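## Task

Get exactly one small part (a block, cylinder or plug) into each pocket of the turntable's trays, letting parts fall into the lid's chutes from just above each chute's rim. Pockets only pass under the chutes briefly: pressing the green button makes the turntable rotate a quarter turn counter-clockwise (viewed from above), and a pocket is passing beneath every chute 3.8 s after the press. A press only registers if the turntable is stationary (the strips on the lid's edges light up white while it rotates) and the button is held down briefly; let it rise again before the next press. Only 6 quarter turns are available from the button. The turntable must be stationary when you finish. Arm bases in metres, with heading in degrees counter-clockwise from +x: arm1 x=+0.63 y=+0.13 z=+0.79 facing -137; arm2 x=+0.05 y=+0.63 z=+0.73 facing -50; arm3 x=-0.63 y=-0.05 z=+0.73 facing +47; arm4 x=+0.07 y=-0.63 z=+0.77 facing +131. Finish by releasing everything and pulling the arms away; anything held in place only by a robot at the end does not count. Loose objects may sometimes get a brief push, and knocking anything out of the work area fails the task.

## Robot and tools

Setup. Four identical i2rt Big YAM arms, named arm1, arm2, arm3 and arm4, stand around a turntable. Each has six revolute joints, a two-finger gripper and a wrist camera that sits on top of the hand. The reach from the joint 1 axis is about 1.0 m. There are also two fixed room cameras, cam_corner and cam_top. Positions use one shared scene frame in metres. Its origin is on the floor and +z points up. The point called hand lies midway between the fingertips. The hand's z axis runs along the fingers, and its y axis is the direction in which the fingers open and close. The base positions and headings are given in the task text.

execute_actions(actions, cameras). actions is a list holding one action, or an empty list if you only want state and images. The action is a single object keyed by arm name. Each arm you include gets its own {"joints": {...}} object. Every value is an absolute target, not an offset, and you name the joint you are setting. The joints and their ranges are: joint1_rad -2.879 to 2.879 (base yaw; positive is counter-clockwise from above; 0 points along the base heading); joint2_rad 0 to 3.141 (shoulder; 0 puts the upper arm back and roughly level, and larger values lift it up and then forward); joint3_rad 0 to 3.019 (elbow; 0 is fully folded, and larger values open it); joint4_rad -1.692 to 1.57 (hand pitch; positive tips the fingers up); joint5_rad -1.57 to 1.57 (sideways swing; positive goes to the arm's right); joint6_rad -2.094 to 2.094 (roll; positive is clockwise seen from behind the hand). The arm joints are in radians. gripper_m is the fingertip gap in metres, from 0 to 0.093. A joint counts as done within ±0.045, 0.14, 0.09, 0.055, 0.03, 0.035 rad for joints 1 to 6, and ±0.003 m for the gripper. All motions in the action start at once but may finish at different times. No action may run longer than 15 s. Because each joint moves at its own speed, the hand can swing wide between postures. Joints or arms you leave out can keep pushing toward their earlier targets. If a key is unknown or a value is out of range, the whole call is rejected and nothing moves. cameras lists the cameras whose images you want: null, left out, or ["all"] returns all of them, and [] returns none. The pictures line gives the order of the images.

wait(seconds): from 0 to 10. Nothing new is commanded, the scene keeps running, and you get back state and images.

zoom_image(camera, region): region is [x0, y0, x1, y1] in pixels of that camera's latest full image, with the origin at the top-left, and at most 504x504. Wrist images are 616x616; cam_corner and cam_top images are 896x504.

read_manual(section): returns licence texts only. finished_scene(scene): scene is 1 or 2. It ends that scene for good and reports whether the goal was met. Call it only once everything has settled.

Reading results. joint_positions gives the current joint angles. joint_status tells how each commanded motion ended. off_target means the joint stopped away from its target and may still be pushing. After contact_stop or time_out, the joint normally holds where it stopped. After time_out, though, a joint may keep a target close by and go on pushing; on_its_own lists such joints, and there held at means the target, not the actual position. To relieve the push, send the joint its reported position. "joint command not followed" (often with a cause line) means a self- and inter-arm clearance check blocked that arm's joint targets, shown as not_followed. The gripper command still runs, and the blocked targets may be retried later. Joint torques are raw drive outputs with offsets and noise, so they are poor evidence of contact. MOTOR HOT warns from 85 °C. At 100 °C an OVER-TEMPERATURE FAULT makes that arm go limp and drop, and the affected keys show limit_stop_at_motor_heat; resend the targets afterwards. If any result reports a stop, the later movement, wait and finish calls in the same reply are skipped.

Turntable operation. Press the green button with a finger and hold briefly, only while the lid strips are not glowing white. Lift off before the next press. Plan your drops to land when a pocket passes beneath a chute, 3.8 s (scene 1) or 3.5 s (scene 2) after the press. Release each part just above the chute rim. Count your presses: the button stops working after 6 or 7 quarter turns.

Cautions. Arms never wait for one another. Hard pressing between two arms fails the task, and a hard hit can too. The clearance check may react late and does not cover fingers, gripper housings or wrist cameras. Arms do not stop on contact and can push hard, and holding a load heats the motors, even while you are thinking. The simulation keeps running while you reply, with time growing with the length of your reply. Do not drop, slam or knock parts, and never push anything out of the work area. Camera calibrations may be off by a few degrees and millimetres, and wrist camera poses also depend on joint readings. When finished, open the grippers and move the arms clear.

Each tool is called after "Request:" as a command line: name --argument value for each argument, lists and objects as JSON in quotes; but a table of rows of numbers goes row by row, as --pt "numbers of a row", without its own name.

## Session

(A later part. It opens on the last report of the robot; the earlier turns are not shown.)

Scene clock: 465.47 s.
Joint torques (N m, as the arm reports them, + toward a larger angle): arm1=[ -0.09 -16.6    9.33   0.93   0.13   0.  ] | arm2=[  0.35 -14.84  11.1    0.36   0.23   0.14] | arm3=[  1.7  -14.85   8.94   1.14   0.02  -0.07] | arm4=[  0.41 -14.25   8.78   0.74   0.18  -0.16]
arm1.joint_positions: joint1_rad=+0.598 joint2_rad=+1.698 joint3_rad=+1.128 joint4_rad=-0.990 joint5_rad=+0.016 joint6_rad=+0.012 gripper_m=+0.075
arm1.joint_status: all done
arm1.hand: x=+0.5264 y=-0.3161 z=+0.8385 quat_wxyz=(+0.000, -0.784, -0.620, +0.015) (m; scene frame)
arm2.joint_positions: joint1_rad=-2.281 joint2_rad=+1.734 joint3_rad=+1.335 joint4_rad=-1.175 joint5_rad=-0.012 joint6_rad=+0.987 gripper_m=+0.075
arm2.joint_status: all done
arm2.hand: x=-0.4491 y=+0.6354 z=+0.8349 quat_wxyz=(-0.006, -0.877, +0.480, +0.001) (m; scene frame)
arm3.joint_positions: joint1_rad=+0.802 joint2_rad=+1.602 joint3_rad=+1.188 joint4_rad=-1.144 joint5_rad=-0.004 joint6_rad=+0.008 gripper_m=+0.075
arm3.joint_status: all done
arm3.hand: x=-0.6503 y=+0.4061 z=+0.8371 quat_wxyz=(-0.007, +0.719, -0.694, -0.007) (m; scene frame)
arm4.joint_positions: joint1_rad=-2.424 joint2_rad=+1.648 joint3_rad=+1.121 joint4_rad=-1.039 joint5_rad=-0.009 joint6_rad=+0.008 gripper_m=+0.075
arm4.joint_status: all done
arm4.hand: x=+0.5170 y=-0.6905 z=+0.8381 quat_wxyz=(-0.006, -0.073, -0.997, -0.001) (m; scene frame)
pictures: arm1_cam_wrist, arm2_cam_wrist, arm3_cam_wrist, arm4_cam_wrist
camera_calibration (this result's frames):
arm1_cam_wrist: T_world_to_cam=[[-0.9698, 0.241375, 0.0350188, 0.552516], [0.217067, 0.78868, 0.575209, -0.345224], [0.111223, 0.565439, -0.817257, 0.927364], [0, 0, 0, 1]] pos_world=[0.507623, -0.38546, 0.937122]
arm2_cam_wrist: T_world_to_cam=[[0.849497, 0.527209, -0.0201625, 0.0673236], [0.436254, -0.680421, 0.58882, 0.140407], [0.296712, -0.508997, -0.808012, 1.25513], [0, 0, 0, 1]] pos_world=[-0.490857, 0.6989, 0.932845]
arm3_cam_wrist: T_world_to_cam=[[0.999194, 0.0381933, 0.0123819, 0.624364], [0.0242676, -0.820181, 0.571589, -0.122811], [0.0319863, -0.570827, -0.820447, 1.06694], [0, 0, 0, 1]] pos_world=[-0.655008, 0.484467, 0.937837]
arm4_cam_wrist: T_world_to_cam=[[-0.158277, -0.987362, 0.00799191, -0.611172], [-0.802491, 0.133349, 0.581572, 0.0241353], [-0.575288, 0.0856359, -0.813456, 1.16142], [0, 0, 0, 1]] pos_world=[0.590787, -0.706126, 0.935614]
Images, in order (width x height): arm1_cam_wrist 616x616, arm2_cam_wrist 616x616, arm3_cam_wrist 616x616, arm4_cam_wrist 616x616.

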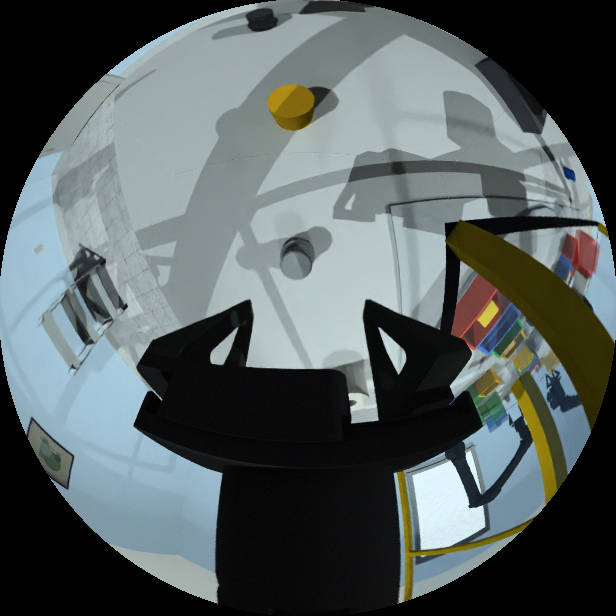

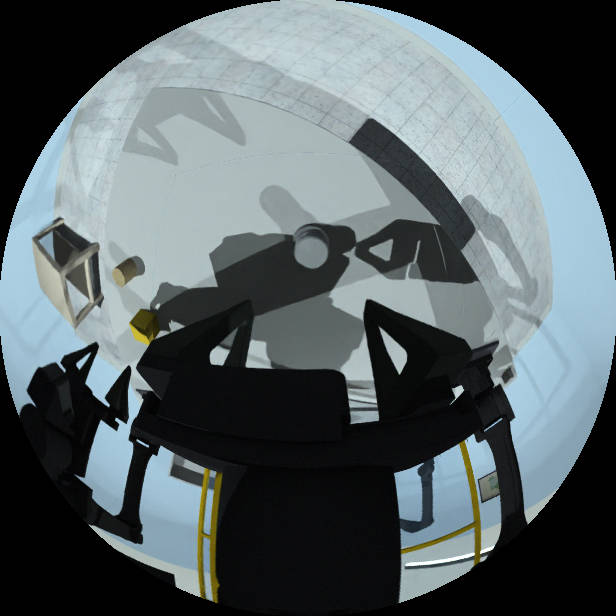

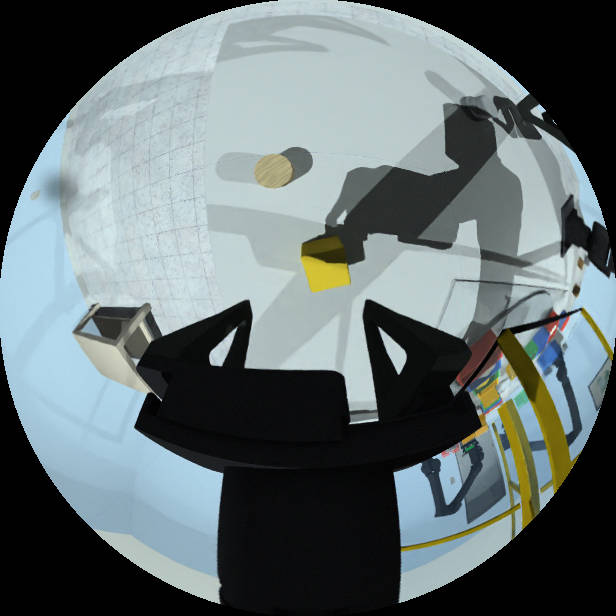

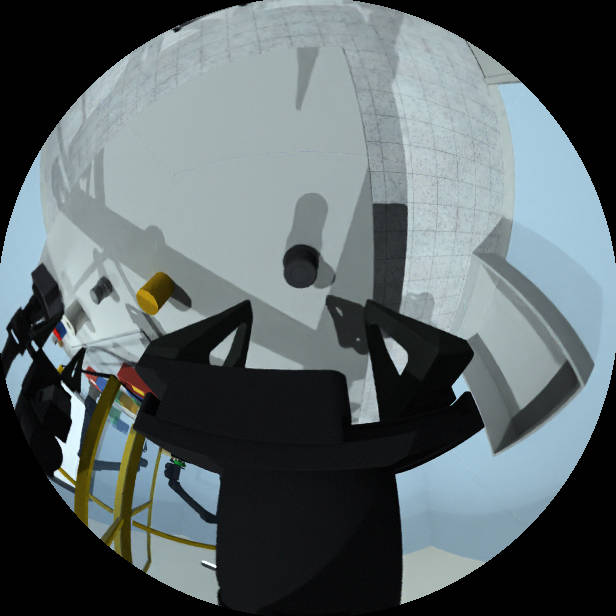

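Request:
execute_actions --actions '[{"arm1":{"joints":{"joint1_rad":0.622}},"arm2":{"joints":{"joint2_rad":1.76,"joint3_rad":1.375,"joint4_rad":-1.18}},"arm3":{"joints":{"joint1_rad":0.757,"joint6_rad":-0.25}},"arm4":{"joints":{"joint1_rad":-2.405}}}]' --cameras '["arm1_cam_wrist","arm2_cam_wrist","arm3_cam_wrist","arm4_cam_wrist"]'

Scene clock: 497.80 s.
Joint torques (N m, as the arm reports them, + toward a larger angle): arm1=[  0.09 -16.68   9.4    0.95   0.13   0.  ] | arm2=[  0.26 -12.43  12.41   0.02   0.23   0.14] | arm3=[  1.13 -14.77   8.77   1.25  -0.06  -0.16] | arm4=[  0.99 -14.31   8.69   0.78   0.16  -0.21]
arm1.joint_positions: joint1_rad=+0.611 joint2_rad=+1.698 joint3_rad=+1.128 joint4_rad=-0.990 joint5_rad=+0.016 joint6_rad=+0.012 gripper_m=+0.075
arm1.joint_status: all done
arm1.hand: x=+0.5322 y=-0.3174 z=+0.8385 quat_wxyz=(+0.000, -0.780, -0.626, +0.015) (m; scene frame)
arm2.joint_positions: joint1_rad=-2.281 joint2_rad=+1.734 joint3_rad=+1.335 joint4_rad=-1.175 joint5_rad=-0.012 joint6_rad=+0.987 gripper_m=+0.075
arm2.joint_status: all done
arm2.hand: x=-0.4491 y=+0.6354 z=+0.8349 quat_wxyz=(-0.006, -0.877, +0.480, +0.001) (m; scene frame)
arm3.joint_positions: joint1_rad=+0.762 joint2_rad=+1.602 joint3_rad=+1.188 joint4_rad=-1.144 joint5_rad=-0.004 joint6_rad=-0.241 gripper_m=+0.075
arm3.joint_status: all done
arm3.hand: x=-0.6325 y=+0.4065 z=+0.8372 quat_wxyz=(-0.007, +0.788, -0.615, -0.006) (m; scene frame)
arm4.joint_positions: joint1_rad=-2.411 joint2_rad=+1.648 joint3_rad=+1.121 joint4_rad=-1.039 joint5_rad=-0.009 joint6_rad=+0.008 gripper_m=+0.075
arm4.joint_status: all done
arm4.hand: x=+0.5178 y=-0.6847 z=+0.8381 quat_wxyz=(-0.006, -0.067, -0.998, -0.001) (m; scene frame)
pictures: arm1_cam_wrist, arm2_cam_wrist, arm3_cam_wrist, arm4_cam_wrist
camera_calibration (this result's frames):
arm1_cam_wrist: T_world_to_cam=[[-0.972843, 0.228776, 0.0351798, 0.55598], [0.206907, 0.791393, 0.575228, -0.339199], [0.103757, 0.566886, -0.817236, 0.931859], [0, 0, 0, 1]] pos_world=[0.514377, -0.387013, 0.937106]
arm2_cam_wrist: T_world_to_cam=[[0.849497, 0.527209, -0.0201625, 0.0673236], [0.436254, -0.680421, 0.58882, 0.140407], [0.296712, -0.508997, -0.808012, 1.25513], [0, 0, 0, 1]] pos_world=[-0.490857, 0.6989, 0.932845]
arm3_cam_wrist: T_world_to_cam=[[0.969366, 0.245039, 0.0169124, 0.499758], [0.191663, -0.797678, 0.571818, -0.0263986], [0.153608, -0.551059, -0.820206, 1.13536], [0, 0, 0, 1]] pos_world=[-0.653789, 0.482132, 0.937872]
arm4_cam_wrist: T_world_to_cam=[[-0.145457, -0.989332, 0.0080743, -0.613391], [-0.804107, 0.122971, 0.581627, 0.0176705], [-0.576415, 0.0781093, -0.813415, 1.15673], [0, 0, 0, 1]] pos_world=[0.591744, -0.699372, 0.935578]
Images, in order (width x height): arm1_cam_wrist 616x616, arm2_cam_wrist 616x616, arm3_cam_wrist 616x616, arm4_cam_wrist 616x616.

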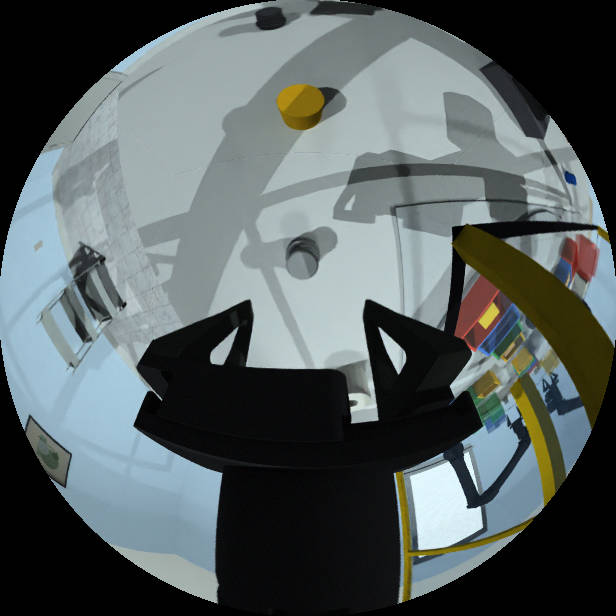

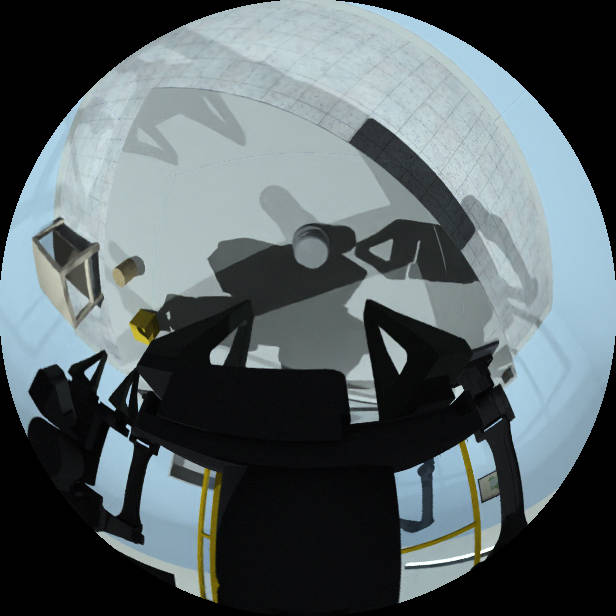

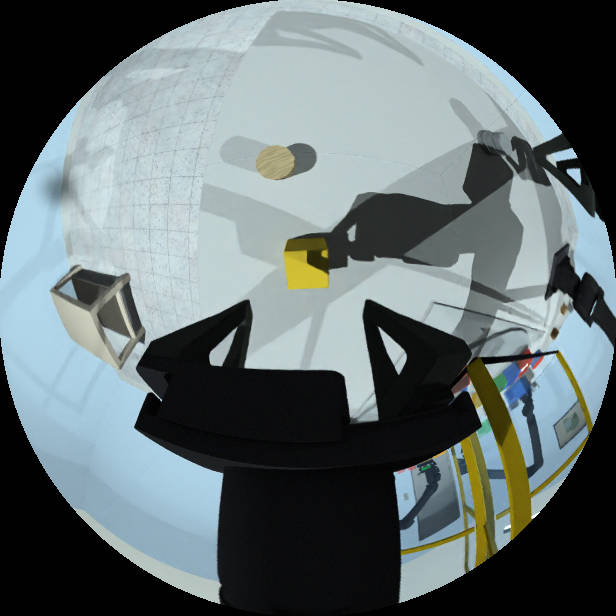

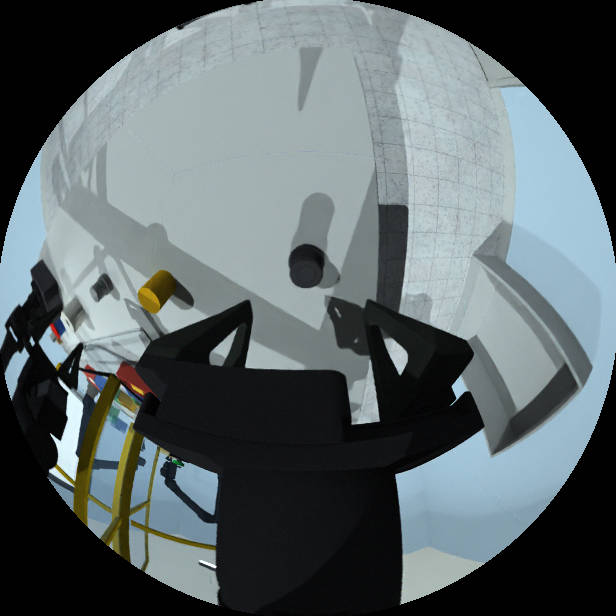

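Request:
execute_actions --actions '[{"arm1":{"joints":{"joint1_rad":0.63,"joint2_rad":1.835,"joint3_rad":1.063,"joint4_rad":-0.775}},"arm2":{"joints":{"joint1_rad":-2.312,"joint2_rad":1.831,"joint3_rad":1.259,"joint4_rad":-0.972}},"arm3":{"joints":{"joint2_rad":1.727,"joint3_rad":1.107,"joint4_rad":-0.925}},"arm4":{"joints":{"joint2_rad":1.776,"joint3_rad":1.043,"joint4_rad":-0.812}}}]' --cameras '["arm1_cam_wrist","arm2_cam_wrist","arm3_cam_wrist","arm4_cam_wrist"]'

Scene clock: 508.73 s.
Joint torques (N m, as the arm reports them, + toward a larger angle): arm1=[  0.27 -17.99   7.72   0.9    0.12   0.  ] | arm2=[  0.21 -14.53   8.44   0.45   0.23   0.12] | arm3=[  1.03 -15.2    7.04   1.19  -0.04  -0.07] | arm4=[  1.25 -15.48   6.28   0.66   0.14  -0.18]
arm1.joint_positions: joint1_rad=+0.618 joint2_rad=+1.852 joint3_rad=+1.050 joint4_rad=-0.791 joint5_rad=+0.016 joint6_rad=+0.012 gripper_m=+0.075
arm1.joint_status: all done
arm1.hand: x=+0.5367 y=-0.3103 z=+0.7481 quat_wxyz=(+0.010, -0.778, -0.628, +0.002) (m; scene frame)
arm2.joint_positions: joint1_rad=-2.308 joint2_rad=+1.826 joint3_rad=+1.257 joint4_rad=-0.981 joint5_rad=-0.012 joint6_rad=+0.987 gripper_m=+0.075
arm2.joint_status: all done
arm2.hand: x=-0.4583 y=+0.6492 z=+0.7644 quat_wxyz=(-0.012, -0.871, +0.492, +0.012) (m; scene frame)
arm3.joint_positions: joint1_rad=+0.762 joint2_rad=+1.739 joint3_rad=+1.096 joint4_rad=-0.940 joint5_rad=-0.004 joint6_rad=-0.241 gripper_m=+0.075
arm3.joint_status: all done
arm3.hand: x=-0.6321 y=+0.4076 z=+0.7474 quat_wxyz=(+0.002, +0.788, -0.615, +0.002) (m; scene frame)
arm4.joint_positions: joint1_rad=-2.411 joint2_rad=+1.797 joint3_rad=+1.033 joint4_rad=-0.826 joint5_rad=-0.009 joint6_rad=+0.008 gripper_m=+0.075
arm4.joint_status: all done
arm4.hand: x=+0.5122 y=-0.6845 z=+0.7472 quat_wxyz=(+0.007, -0.067, -0.998, -0.002) (m; scene frame)
pictures: arm1_cam_wrist, arm2_cam_wrist, arm3_cam_wrist, arm4_cam_wrist
camera_calibration (this result's frames):
arm1_cam_wrist: T_world_to_cam=[[-0.9746, 0.221038, 0.0360227, 0.559764], [0.197786, 0.774061, 0.601424, -0.313749], [0.105054, 0.593272, -0.798118, 0.84672], [0, 0, 0, 1]] pos_world=[0.51865, -0.383204, 0.844314]
arm2_cam_wrist: T_world_to_cam=[[0.862285, 0.504743, -0.041225, 0.103047], [0.432731, -0.692075, 0.577733, 0.209754], [0.263076, -0.51601, -0.815184, 1.20248], [0, 0, 0, 1]] pos_world=[-0.495967, 0.713644, 0.863308]
arm3_cam_wrist: T_world_to_cam=[[0.969293, 0.245664, 0.0109263, 0.504858], [0.191833, -0.7832, 0.591437, 0.00529146], [0.153852, -0.57118, -0.806277, 1.06023], [0, 0, 0, 1]] pos_world=[-0.65349, 0.485703, 0.846196]
arm4_cam_wrist: T_world_to_cam=[[-0.145387, -0.989338, 0.0085848, -0.613688], [-0.789763, 0.121276, 0.601305, 0.0428723], [-0.595934, 0.0806417, -0.798974, 1.08049], [0, 0, 0, 1]] pos_world=[0.588539, -0.699477, 0.842774]
Images, in order (width x height): arm1_cam_wrist 616x616, arm2_cam_wrist 616x616, arm3_cam_wrist 616x616, arm4_cam_wrist 616x616.

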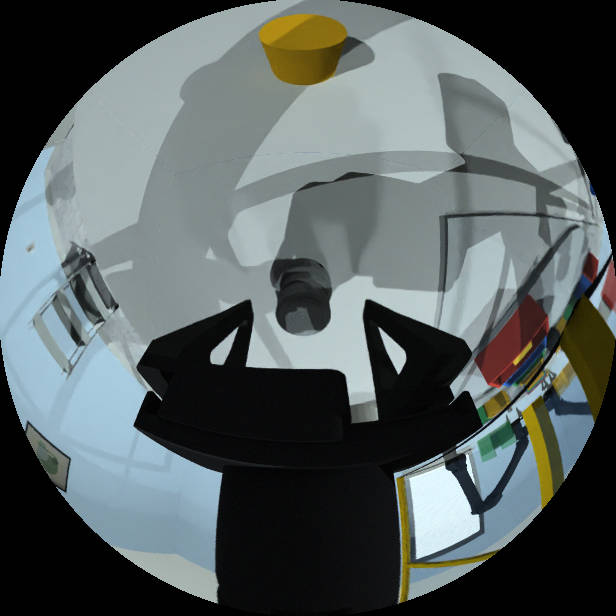

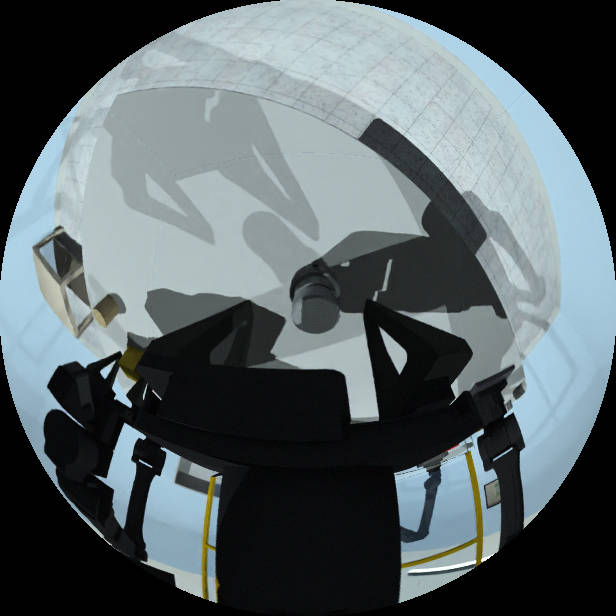

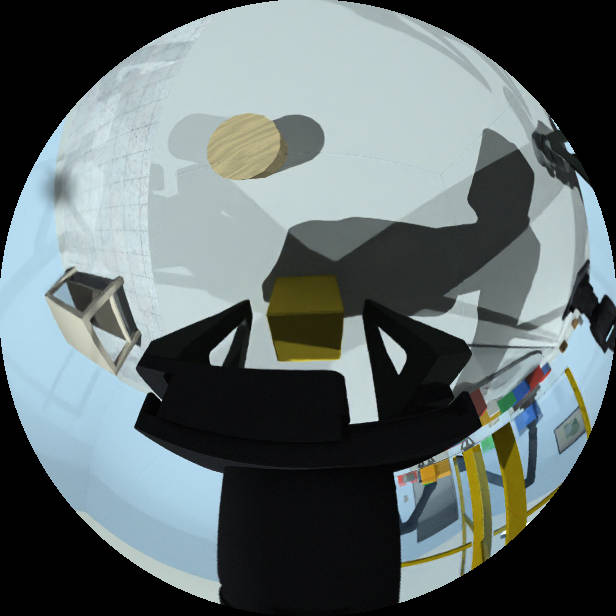

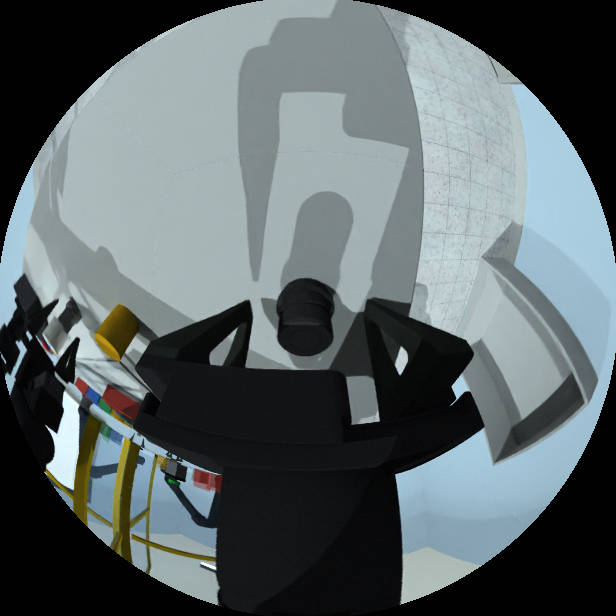

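Request:
execute_actions --actions '[{"arm1":{"joints":{"joint4_rad":-0.735}},"arm2":{"joints":{"joint2_rad":1.855}},"arm3":{"joints":{"joint4_rad":-0.965}}}]' --cameras '[]'

Request:
execute_actions --actions '[{"arm1":{"joints":{"gripper_m":0}},"arm2":{"joints":{"gripper_m":0}},"arm3":{"joints":{"gripper_m":0}},"arm4":{"joints":{"gripper_m":0}}}]' --cameras '["arm1_cam_wrist","arm2_cam_wrist","arm3_cam_wrist","arm4_cam_wrist"]'

Scene clock: 518.73 s.
Joint torques (N m, as the arm reports them, + toward a larger angle): arm1=[  0.23 -18.05   7.81   1.     0.13  -0.01] | arm2=[  0.02 -12.84   8.3    0.54   0.23   0.14] | arm3=[  0.78 -15.45   7.08  -0.1   -0.04  -0.09] | arm4=[  1.2  -15.62   6.22   0.73   0.15  -0.16]
arm1.joint_positions: joint1_rad=+0.618 joint2_rad=+1.852 joint3_rad=+1.050 joint4_rad=-0.750 joint5_rad=+0.016 joint6_rad=+0.012 gripper_m=+0.075
arm1.joint_status: all done
arm1.hand: x=+0.5347 y=-0.3201 z=+0.7482 quat_wxyz=(-0.003, -0.778, -0.628, +0.018) (m; scene frame)
arm2.joint_positions: joint1_rad=-2.308 joint2_rad=+1.826 joint3_rad=+1.257 joint4_rad=-0.981 joint5_rad=-0.012 joint6_rad=+0.987 gripper_m=+0.075
arm2.joint_status: all done
arm2.hand: x=-0.4583 y=+0.6492 z=+0.7644 quat_wxyz=(-0.012, -0.871, +0.492, +0.012) (m; scene frame)
arm3.joint_positions: joint1_rad=+0.762 joint2_rad=+1.739 joint3_rad=+1.096 joint4_rad=-0.952 joint5_rad=-0.004 joint6_rad=-0.241 gripper_m=+0.075
arm3.joint_status: all done
arm3.hand: x=-0.6321 y=+0.4045 z=+0.7475 quat_wxyz=(+0.007, +0.788, -0.615, +0.005) (m; scene frame)
arm4.joint_positions: joint1_rad=-2.411 joint2_rad=+1.797 joint3_rad=+1.033 joint4_rad=-0.826 joint5_rad=-0.009 joint6_rad=+0.008 gripper_m=+0.075
arm4.joint_status: not commanded
arm4.hand: x=+0.5122 y=-0.6845 z=+0.7472 quat_wxyz=(+0.007, -0.067, -0.998, -0.002) (m; scene frame)
pictures: none
No camera images: the call's "cameras" was empty. Leave "cameras" out to get every camera's image.

Scene clock: 519.40 s.
Joint torques (N m, as the arm reports them, + toward a larger angle): arm1=[  0.21 -18.07   7.85   0.96   0.15   0.  ] | arm2=[  0.47 -12.86   8.34   0.4    0.23   0.14] | arm3=[  0.75 -15.61   7.01   0.04  -0.05  -0.07] | arm4=[  0.68 -15.75   6.25   0.73   0.15  -0.14]
arm1.joint_positions: joint1_rad=+0.618 joint2_rad=+1.852 joint3_rad=+1.050 joint4_rad=-0.750 joint5_rad=+0.016 joint6_rad=+0.012 gripper_m=+0.030
arm1.joint_status: gripper_m off_target (ended at +0.030, target +0.000)
arm1.hand: x=+0.5347 y=-0.3202 z=+0.7482 quat_wxyz=(-0.003, -0.778, -0.628, +0.018) (m; scene frame)
arm2.joint_positions: joint1_rad=-2.308 joint2_rad=+1.826 joint3_rad=+1.257 joint4_rad=-0.979 joint5_rad=-0.012 joint6_rad=+0.988 gripper_m=+0.028
arm2.joint_status: gripper_m off_target (ended at +0.028, target +0.000)
arm2.hand: x=-0.4587 y=+0.6492 z=+0.7644 quat_wxyz=(-0.012, -0.870, +0.492, +0.012) (m; scene frame)
arm3.joint_positions: joint1_rad=+0.762 joint2_rad=+1.739 joint3_rad=+1.096 joint4_rad=-0.952 joint5_rad=-0.004 joint6_rad=-0.241 gripper_m=+0.039
arm3.joint_status: gripper_m off_target (ended at +0.039, target +0.000)
arm3.hand: x=-0.6321 y=+0.4045 z=+0.7475 quat_wxyz=(+0.007, +0.788, -0.615, +0.005) (m; scene frame)
arm4.joint_positions: joint1_rad=-2.411 joint2_rad=+1.797 joint3_rad=+1.033 joint4_rad=-0.826 joint5_rad=-0.009 joint6_rad=+0.008 gripper_m=+0.028
arm4.joint_status: gripper_m off_target (ended at +0.028, target +0.000)
arm4.hand: x=+0.5122 y=-0.6845 z=+0.7472 quat_wxyz=(+0.007, -0.066, -0.998, -0.002) (m; scene frame)
pictures: arm1_cam_wrist, arm2_cam_wrist, arm3_cam_wrist, arm4_cam_wrist
camera_calibration (this result's frames):
arm1_cam_wrist: T_world_to_cam=[[-0.97435, 0.222349, 0.0346822, 0.561345], [0.202229, 0.797528, 0.568377, -0.275941], [0.098718, 0.560812, -0.822037, 0.863735], [0, 0, 0, 1]] pos_world=[0.517483, -0.389137, 0.847392]
arm2_cam_wrist: T_world_to_cam=[[0.862604, 0.50409, -0.0425152, 0.10492], [0.433082, -0.692425, 0.57705, 0.21083], [0.261447, -0.516178, -0.815601, 1.20228], [0, 0, 0, 1]] pos_world=[-0.496142, 0.713684, 0.86338]
arm3_cam_wrist: T_world_to_cam=[[0.969211, 0.246107, 0.00787492, 0.507656], [0.192066, -0.775629, 0.601258, -0.00741389], [0.154082, -0.581233, -0.799017, 1.05728], [0, 0, 0, 1]] pos_world=[-0.653509, 0.483838, 0.845244]
arm4_cam_wrist: T_world_to_cam=[[-0.145009, -0.989393, 0.0085797, -0.613915], [-0.78981, 0.120972, 0.601304, 0.042689], [-0.595964, 0.0804183, -0.798974, 1.08035], [0, 0, 0, 1]] pos_world=[0.588545, -0.699448, 0.842774]
Images, in order (width x height): arm1_cam_wrist 616x616, arm2_cam_wrist 616x616, arm3_cam_wrist 616x616, arm4_cam_wrist 616x616.

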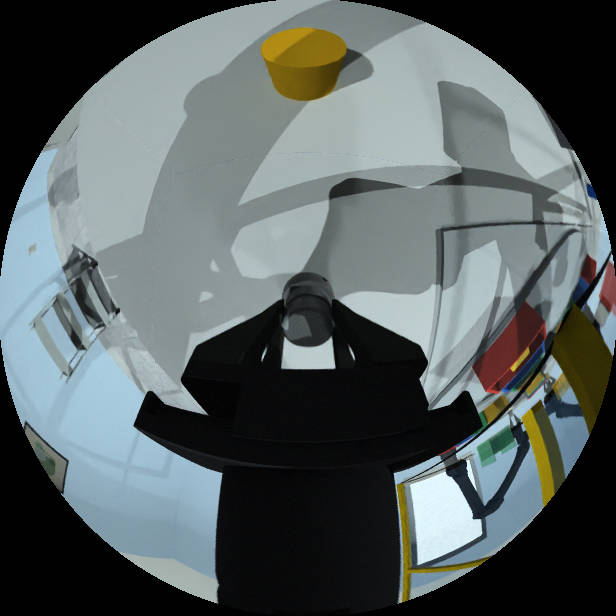

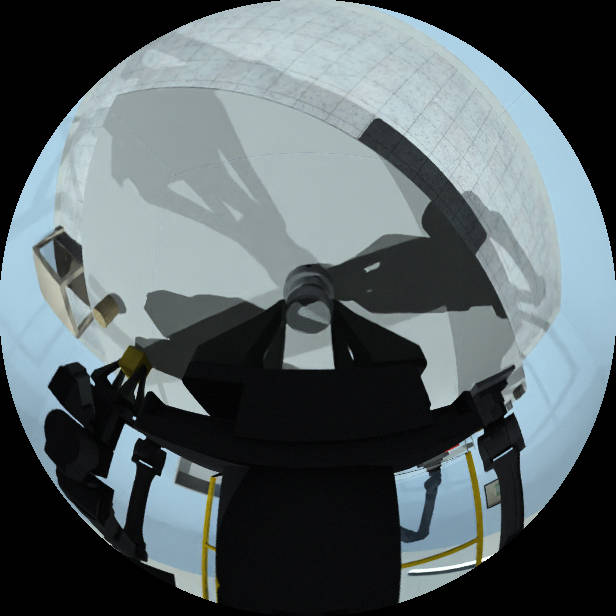

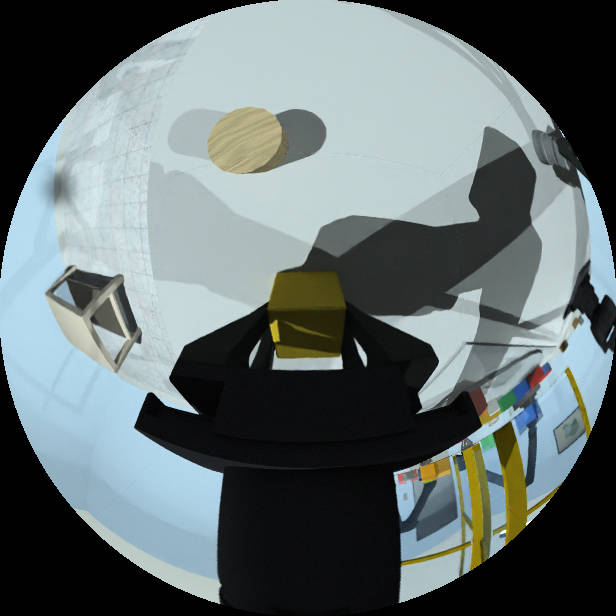

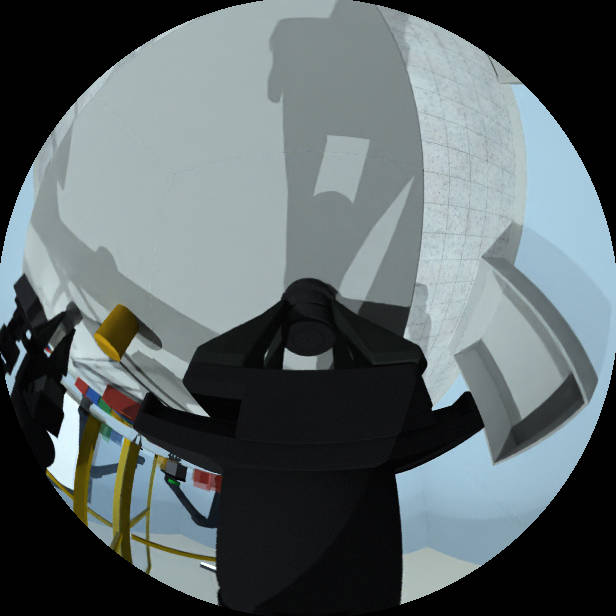

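Request:
execute_actions --actions '[{"arm2":{"joints":{"gripper_m":0.06,"joint3_rad":1.225}}}]' --cameras '[]'

Request:
execute_actions --actions '[{"arm2":{"joints":{"gripper_m":0}}}]' --cameras '["arm2_cam_wrist"]'

Request:
execute_actions --actions '[{"arm1":{"joints":{"joint2_rad":0.9,"joint3_rad":0.95,"joint4_rad":-1.6,"joint6_rad":0.21}},"arm2":{"joints":{"joint2_rad":0.9,"joint3_rad":1.0,"joint4_rad":-1.65,"joint6_rad":-0.21}},"arm3":{"joints":{"joint2_rad":0.9,"joint3_rad":1.02,"joint4_rad":-1.65,"joint6_rad":0.1}},"arm4":{"joints":{"joint2_rad":0.9,"joint3_rad":0.99,"joint4_rad":-1.6,"joint6_rad":0.12}}}]' --cameras '[]'

Request:
execute_actions --actions '[{"arm1":{"joints":{"joint1_rad":-0.518}},"arm2":{"joints":{"joint1_rad":-0.918}},"arm3":{"joints":{"joint1_rad":-0.705}},"arm4":{"joints":{"joint1_rad":-0.594}}}]' --cameras '[]'

Request:
execute_actions --actions '[{"arm1":{"joints":{"joint2_rad":1.505,"joint3_rad":1.275,"joint4_rad":-1.31}},"arm2":{"joints":{"joint2_rad":1.255,"joint3_rad":1.175,"joint4_rad":-1.47}},"arm3":{"joints":{"joint2_rad":1.38,"joint3_rad":1.25,"joint4_rad":-0.965}},"arm4":{"joints":{"joint2_rad":1.3,"joint3_rad":1.42,"joint4_rad":-1.41}}}]' --cameras '[]'

Request:
execute_actions --actions '[{"arm4":{"joints":{"joint2_rad":1.495}}}]'

Scene clock: 533.30 s.
Joint torques (N m, as the arm reports them, + toward a larger angle): arm1=[  0.22 -18.08   7.81   0.97   0.15   0.  ] | arm2=[  0.41 -12.77   7.7    0.33   0.23   0.13] | arm3=[  0.99 -15.74   7.    -0.14  -0.06  -0.07] | arm4=[  0.94 -15.3    6.25   0.63   0.15  -0.19]
arm1.joint_positions: joint1_rad=+0.618 joint2_rad=+1.852 joint3_rad=+1.050 joint4_rad=-0.750 joint5_rad=+0.016 joint6_rad=+0.012 gripper_m=+0.030
arm1.joint_status: not commanded
arm1.hand: x=+0.5347 y=-0.3202 z=+0.7482 quat_wxyz=(-0.003, -0.778, -0.628, +0.018) (m; scene frame)
arm2.joint_positions: joint1_rad=-2.308 joint2_rad=+1.829 joint3_rad=+1.230 joint4_rad=-0.977 joint5_rad=-0.012 joint6_rad=+0.988 gripper_m=+0.060
arm2.joint_status: all done
arm2.hand: x=-0.4466 y=+0.6487 z=+0.7543 quat_wxyz=(-0.006, -0.870, +0.492, +0.000) (m; scene frame)
arm3.joint_positions: joint1_rad=+0.762 joint2_rad=+1.739 joint3_rad=+1.096 joint4_rad=-0.952 joint5_rad=-0.004 joint6_rad=-0.241 gripper_m=+0.039
arm3.joint_status: not commanded
arm3.hand: x=-0.6321 y=+0.4045 z=+0.7475 quat_wxyz=(+0.007, +0.788, -0.615, +0.005) (m; scene frame)
arm4.joint_positions: joint1_rad=-2.411 joint2_rad=+1.797 joint3_rad=+1.033 joint4_rad=-0.826 joint5_rad=-0.009 joint6_rad=+0.008 gripper_m=+0.028
arm4.joint_status: not commanded
arm4.hand: x=+0.5122 y=-0.6845 z=+0.7472 quat_wxyz=(+0.007, -0.066, -0.998, -0.002) (m; scene frame)
pictures: none
No camera images: the call's "cameras" was empty. Leave "cameras" out to get every camera's image.

Scene clock: 533.93 s.
Joint torques (N m, as the arm reports them, + toward a larger angle): arm1=[  0.2  -18.1    7.82   0.99   0.14   0.  ] | arm2=[  0.26 -13.1    7.6    0.27   0.25   0.12] | arm3=[  0.79 -16.03   7.1   -0.12  -0.05  -0.1 ] | arm4=[  1.08 -15.71   6.27   0.59   0.11  -0.17]
arm1.joint_positions: joint1_rad=+0.618 joint2_rad=+1.852 joint3_rad=+1.050 joint4_rad=-0.750 joint5_rad=+0.016 joint6_rad=+0.012 gripper_m=+0.030
arm1.joint_status: not commanded
arm1.hand: x=+0.5347 y=-0.3202 z=+0.7482 quat_wxyz=(-0.003, -0.778, -0.628, +0.018) (m; scene frame)
arm2.joint_positions: joint1_rad=-2.308 joint2_rad=+1.829 joint3_rad=+1.230 joint4_rad=-0.977 joint5_rad=-0.013 joint6_rad=+0.988 gripper_m=+0.030
arm2.joint_status: gripper_m off_target (ended at +0.030, target +0.000)
arm2.hand: x=-0.4467 y=+0.6487 z=+0.7543 quat_wxyz=(-0.006, -0.870, +0.492, +0.000) (m; scene frame)
arm3.joint_positions: joint1_rad=+0.762 joint2_rad=+1.739 joint3_rad=+1.096 joint4_rad=-0.952 joint5_rad=-0.004 joint6_rad=-0.241 gripper_m=+0.039
arm3.joint_status: not commanded
arm3.hand: x=-0.6321 y=+0.4045 z=+0.7475 quat_wxyz=(+0.007, +0.788, -0.615, +0.005) (m; scene frame)
arm4.joint_positions: joint1_rad=-2.411 joint2_rad=+1.797 joint3_rad=+1.033 joint4_rad=-0.826 joint5_rad=-0.009 joint6_rad=+0.008 gripper_m=+0.028
arm4.joint_status: not commanded
arm4.hand: x=+0.5122 y=-0.6845 z=+0.7472 quat_wxyz=(+0.007, -0.066, -0.998, -0.002) (m; scene frame)
pictures: arm2_cam_wrist
camera_calibration (this result's frames):
arm2_cam_wrist: T_world_to_cam=[[0.863475, 0.503998, -0.0199235, 0.0778116], [0.417268, -0.691578, 0.589582, 0.193981], [0.28337, -0.517403, -0.807463, 1.19512], [0, 0, 0, 1]] pos_world=[-0.486792, 0.713297, 0.852201]
Images, in order (width x height): arm2_cam_wrist 616x616.

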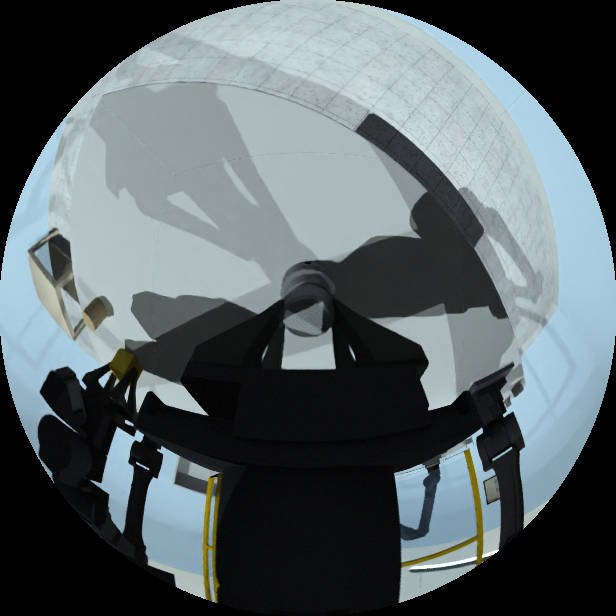

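Scene clock: 535.93 s.
Joint torques (N m, as the arm reports them, + toward a larger angle): arm1=[ 0.21 -2.91 10.95 -0.27  0.17  0.23] | arm2=[ 0.05 -3.81 10.62  0.03  0.14 -0.2 ] | arm3=[ 1.03 -2.71  8.76  0.14 -0.02  0.1 ] | arm4=[ 0.89 -3.52  8.25 -0.22  0.17  0.03]
arm1.joint_positions: joint1_rad=+0.618 joint2_rad=+0.900 joint3_rad=+0.930 joint4_rad=-1.587 joint5_rad=+0.016 joint6_rad=+0.196 gripper_m=+0.030
arm1.joint_status: all done
arm1.hand: x=+0.5834 y=-0.0839 z=+1.0249 quat_wxyz=(-0.002, -0.833, -0.554, +0.015) (m; scene frame)
arm2.joint_positions: joint1_rad=-2.308 joint2_rad=+0.904 joint3_rad=+0.988 joint4_rad=-1.645 joint5_rad=-0.013 joint6_rad=-0.196 gripper_m=+0.030
arm2.joint_status: all done
arm2.hand: x=-0.1701 y=+0.6368 z=+0.9896 quat_wxyz=(-0.004, -0.997, -0.077, +0.011) (m; scene frame)
arm3.joint_positions: joint1_rad=+0.762 joint2_rad=+0.896 joint3_rad=+1.009 joint4_rad=-1.639 joint5_rad=-0.004 joint6_rad=+0.091 gripper_m=+0.039
arm3.joint_status: all done
arm3.hand: x=-0.6321 y=+0.1799 z=+0.9943 quat_wxyz=(-0.017, +0.675, -0.737, -0.019) (m; scene frame)
arm4.joint_positions: joint1_rad=-2.411 joint2_rad=+0.898 joint3_rad=+0.982 joint4_rad=-1.588 joint5_rad=-0.009 joint6_rad=+0.110 gripper_m=+0.028
arm4.joint_status: all done
arm4.hand: x=+0.3042 y=-0.6568 z=+1.0275 quat_wxyz=(-0.036, -0.117, -0.992, -0.001) (m; scene frame)
pictures: none
No camera images: the call's "cameras" was empty. Leave "cameras" out to get every camera's image.

Scene clock: 537.83 s.
Joint torques (N m, as the arm reports them, + toward a larger angle): arm1=[-1.56 -2.96 10.93 -0.29  0.15  0.22] | arm2=[ 0.91 -3.95 10.67 -0.01  0.14 -0.18] | arm3=[ 0.51 -3.1   8.77  0.12 -0.05  0.08] | arm4=[ 1.13 -3.36  8.37 -0.31  0.14  0.01]
arm1.joint_positions: joint1_rad=-0.509 joint2_rad=+0.900 joint3_rad=+0.930 joint4_rad=-1.587 joint5_rad=+0.016 joint6_rad=+0.198 gripper_m=+0.030
arm1.joint_status: all done
arm1.hand: x=+0.4125 y=+0.0843 z=+1.0238 quat_wxyz=(+0.001, -1.000, -0.023, +0.011) (m; scene frame)
arm2.joint_positions: joint1_rad=-0.922 joint2_rad=+0.904 joint3_rad=+0.988 joint4_rad=-1.645 joint5_rad=-0.013 joint6_rad=-0.197 gripper_m=+0.030
arm2.joint_status: all done
arm2.hand: x=+0.0053 y=+0.4105 z=+0.9872 quat_wxyz=(-0.004, -0.717, -0.697, +0.004) (m; scene frame)
arm3.joint_positions: joint1_rad=-0.697 joint2_rad=+0.899 joint3_rad=+1.009 joint4_rad=-1.639 joint5_rad=-0.003 joint6_rad=+0.092 gripper_m=+0.039
arm3.joint_status: all done
arm3.hand: x=-0.4033 y=-0.0224 z=+0.9935 quat_wxyz=(-0.023, +0.012, -1.000, -0.006) (m; scene frame)
arm4.joint_positions: joint1_rad=-0.596 joint2_rad=+0.898 joint3_rad=+0.982 joint4_rad=-1.588 joint5_rad=-0.008 joint6_rad=+0.112 gripper_m=+0.028
arm4.joint_status: all done
arm4.hand: x=+0.0410 y=-0.3943 z=+1.0244 quat_wxyz=(-0.017, +0.710, -0.704, -0.024) (m; scene frame)
pictures: none
No camera images: the call's "cameras" was empty. Leave "cameras" out to get every camera's image.

Scene clock: 539.23 s.
Joint torques (N m, as the arm reports them, + toward a larger angle): arm1=[ -1.43 -16.05  11.46   0.61   0.14   0.22] | arm2=[ 0.68 -8.95 13.    0.3   0.14 -0.19] | arm3=[  0.93 -12.8   11.29   2.16  -0.06   0.1 ] | arm4=[  0.81 -10.62  12.97   0.89   0.15   0.01]
arm1.joint_positions: joint1_rad=-0.509 joint2_rad=+1.527 joint3_rad=+1.242 joint4_rad=-1.318 joint5_rad=+0.016 joint6_rad=+0.198 gripper_m=+0.030
arm1.joint_status: all done
arm1.hand: x=+0.2111 y=+0.0333 z=+0.9496 quat_wxyz=(+0.006, -1.000, -0.024, -0.011) (m; scene frame)
arm2.joint_positions: joint1_rad=-0.922 joint2_rad=+1.267 joint3_rad=+1.134 joint4_rad=-1.474 joint5_rad=-0.013 joint6_rad=-0.197 gripper_m=+0.030
arm2.joint_status: all done
arm2.hand: x=-0.0218 y=+0.2946 z=+0.9467 quat_wxyz=(+0.009, -0.717, -0.697, -0.016) (m; scene frame)
arm3.joint_positions: joint1_rad=-0.697 joint2_rad=+1.391 joint3_rad=+1.212 joint4_rad=-0.985 joint5_rad=-0.003 joint6_rad=+0.092 gripper_m=+0.039
arm3.joint_status: all done
arm3.hand: x=-0.1400 y=+0.0084 z=+0.9504 quat_wxyz=(-0.202, +0.011, -0.979, -0.025) (m; scene frame)
arm4.joint_positions: joint1_rad=-0.596 joint2_rad=+1.309 joint3_rad=+1.348 joint4_rad=-1.419 joint5_rad=-0.008 joint6_rad=+0.112 gripper_m=+0.028
arm4.joint_status: all done
arm4.hand: x=+0.0192 y=-0.2135 z=+1.0551 quat_wxyz=(-0.056, +0.707, -0.701, -0.074) (m; scene frame)
pictures: none
No camera images: the call's "cameras" was empty. Leave "cameras" out to get every camera's image.

Scene clock: 540.37 s.
Joint torques (N m, as the arm reports them, + toward a larger angle): arm1=[ -1.41 -15.74  11.5    0.57   0.14   0.22] | arm2=[ 0.92 -9.17 13.06  0.23  0.16 -0.19] | arm3=[  0.67 -12.93  10.96   2.24  -0.07   0.07] | arm4=[  0.75 -13.77  11.21   0.56   0.15   0.01]
arm1.joint_positions: joint1_rad=-0.509 joint2_rad=+1.527 joint3_rad=+1.242 joint4_rad=-1.318 joint5_rad=+0.016 joint6_rad=+0.198 gripper_m=+0.030
arm1.joint_status: not commanded
arm1.hand: x=+0.2111 y=+0.0333 z=+0.9496 quat_wxyz=(+0.006, -1.000, -0.024, -0.011) (m; scene frame)
arm2.joint_positions: joint1_rad=-0.922 joint2_rad=+1.267 joint3_rad=+1.134 joint4_rad=-1.474 joint5_rad=-0.013 joint6_rad=-0.197 gripper_m=+0.030
arm2.joint_status: not commanded
arm2.hand: x=-0.0218 y=+0.2946 z=+0.9467 quat_wxyz=(+0.009, -0.717, -0.697, -0.016) (m; scene frame)
arm3.joint_positions: joint1_rad=-0.697 joint2_rad=+1.391 joint3_rad=+1.212 joint4_rad=-0.985 joint5_rad=-0.003 joint6_rad=+0.092 gripper_m=+0.039
arm3.joint_status: not commanded
arm3.hand: x=-0.1400 y=+0.0084 z=+0.9504 quat_wxyz=(-0.202, +0.011, -0.979, -0.025) (m; scene frame)
arm4.joint_positions: joint1_rad=-0.596 joint2_rad=+1.515 joint3_rad=+1.370 joint4_rad=-1.419 joint5_rad=-0.008 joint6_rad=+0.112 gripper_m=+0.028
arm4.joint_status: all done
arm4.hand: x=+0.0160 y=-0.1837 z=+0.9784 quat_wxyz=(+0.001, +0.710, -0.704, -0.001) (m; scene frame)
pictures: arm1_cam_wrist, arm2_cam_wrist, arm3_cam_wrist, arm4_cam_wrist, cam_corner, cam_top
camera_calibration (this result's frames):
arm1_cam_wrist: T_world_to_cam=[[-0.0364224, 0.998942, 0.0280902, -0.0571765], [0.790696, 0.0116174, 0.612099, -0.746468], [0.611125, 0.0445049, -0.790282, 0.741867], [0, 0, 0, 1]] pos_world=[0.134774, 0.0327713, 1.0448]
arm2_cam_wrist: T_world_to_cam=[[-0.998935, 0.0425585, -0.0177988, -0.0134463], [0.0227123, 0.789571, 0.613238, -0.80891], [0.0401519, 0.612181, -0.789697, 0.691914], [0, 0, 0, 1]] pos_world=[-0.0228415, 0.215688, 1.04222]
arm3_cam_wrist: T_world_to_cam=[[0.0299378, -0.999051, -0.0316204, 0.0430869], [-0.975434, -0.0361081, 0.217314, -0.335969], [-0.21825, 0.0243377, -0.975589, 1.0239], [0, 0, 0, 1]] pos_world=[-0.105538, 0.00599538, 1.07328]
arm4_cam_wrist: T_world_to_cam=[[0.999955, -0.00502829, 0.00798786, -0.0292584], [-0.00877672, -0.806697, 0.5909, -0.721614], [0.00347257, -0.590944, -0.806705, 0.803742], [0, 0, 0, 1]] pos_world=[0.0201326, -0.107305, 1.07502]
Images, in order (width x height): arm1_cam_wrist 616x616, arm2_cam_wrist 616x616, arm3_cam_wrist 616x616, arm4_cam_wrist 616x616, cam_corner 896x504, cam_top 896x504.

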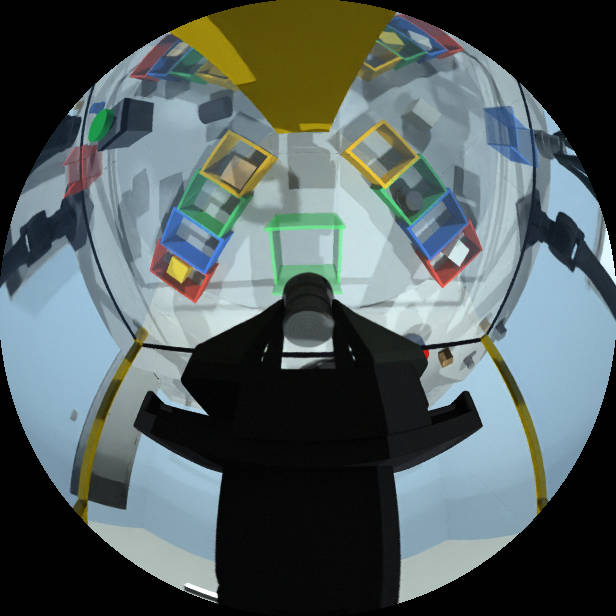

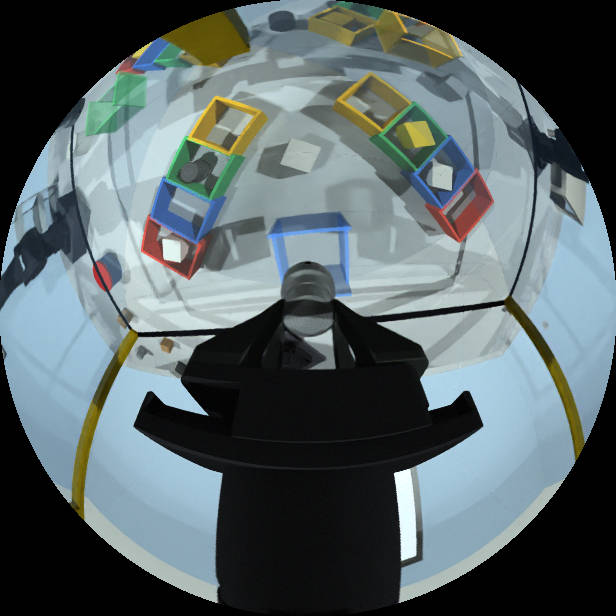

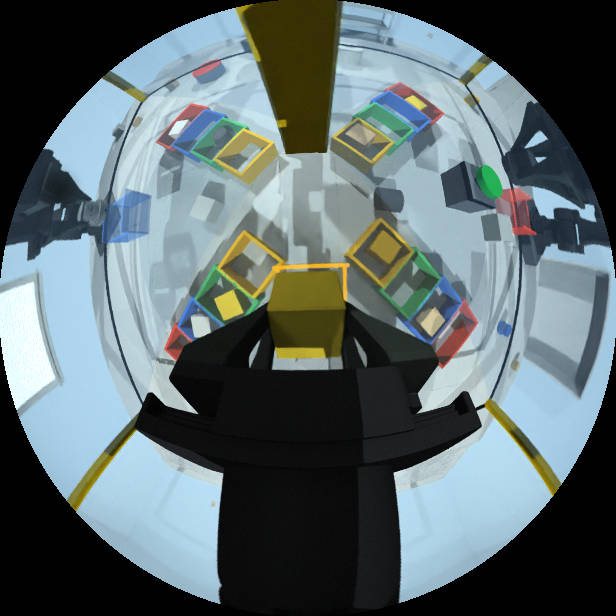

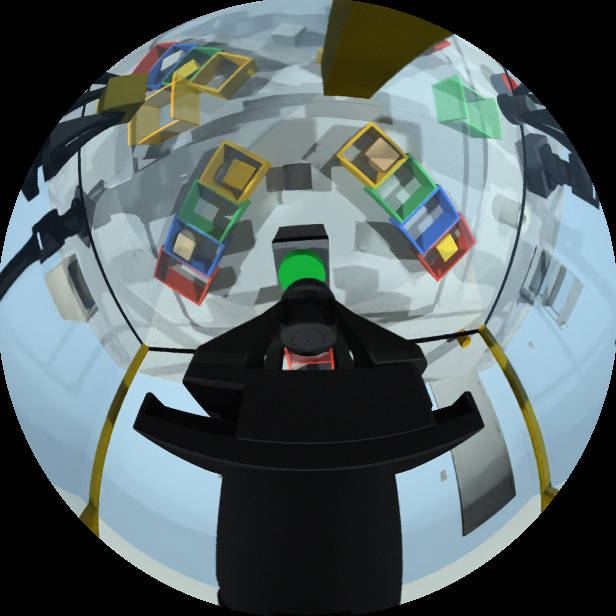

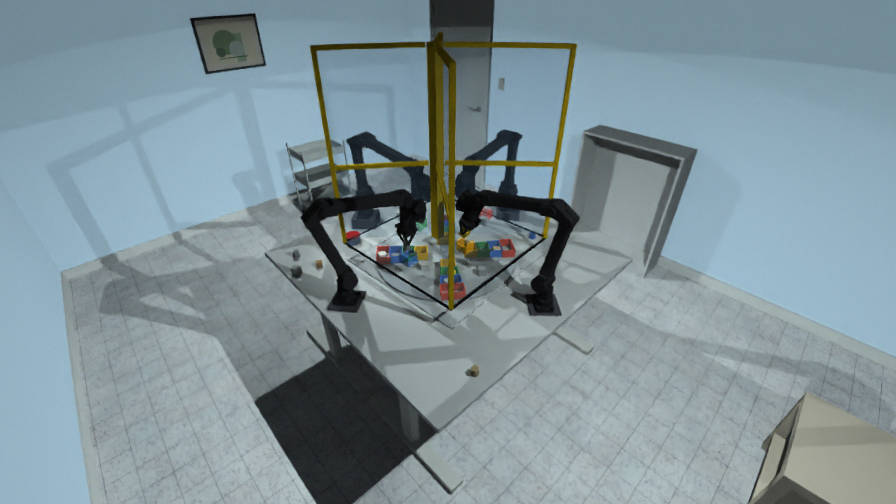

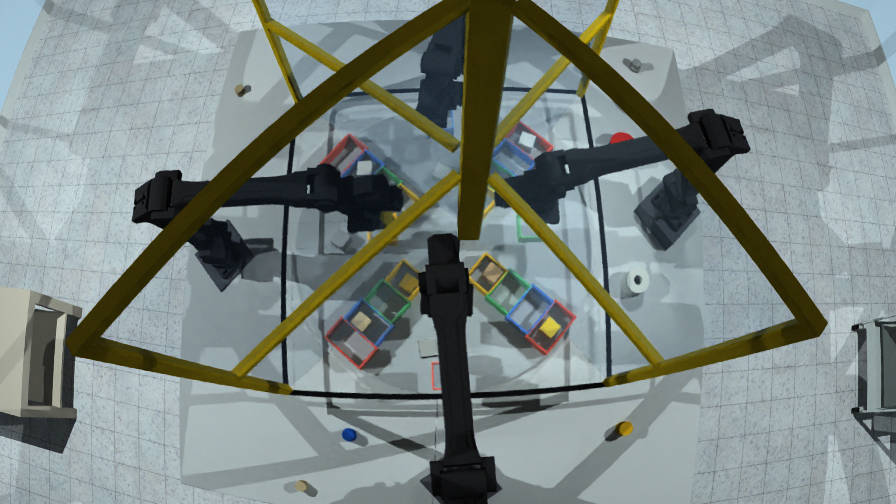

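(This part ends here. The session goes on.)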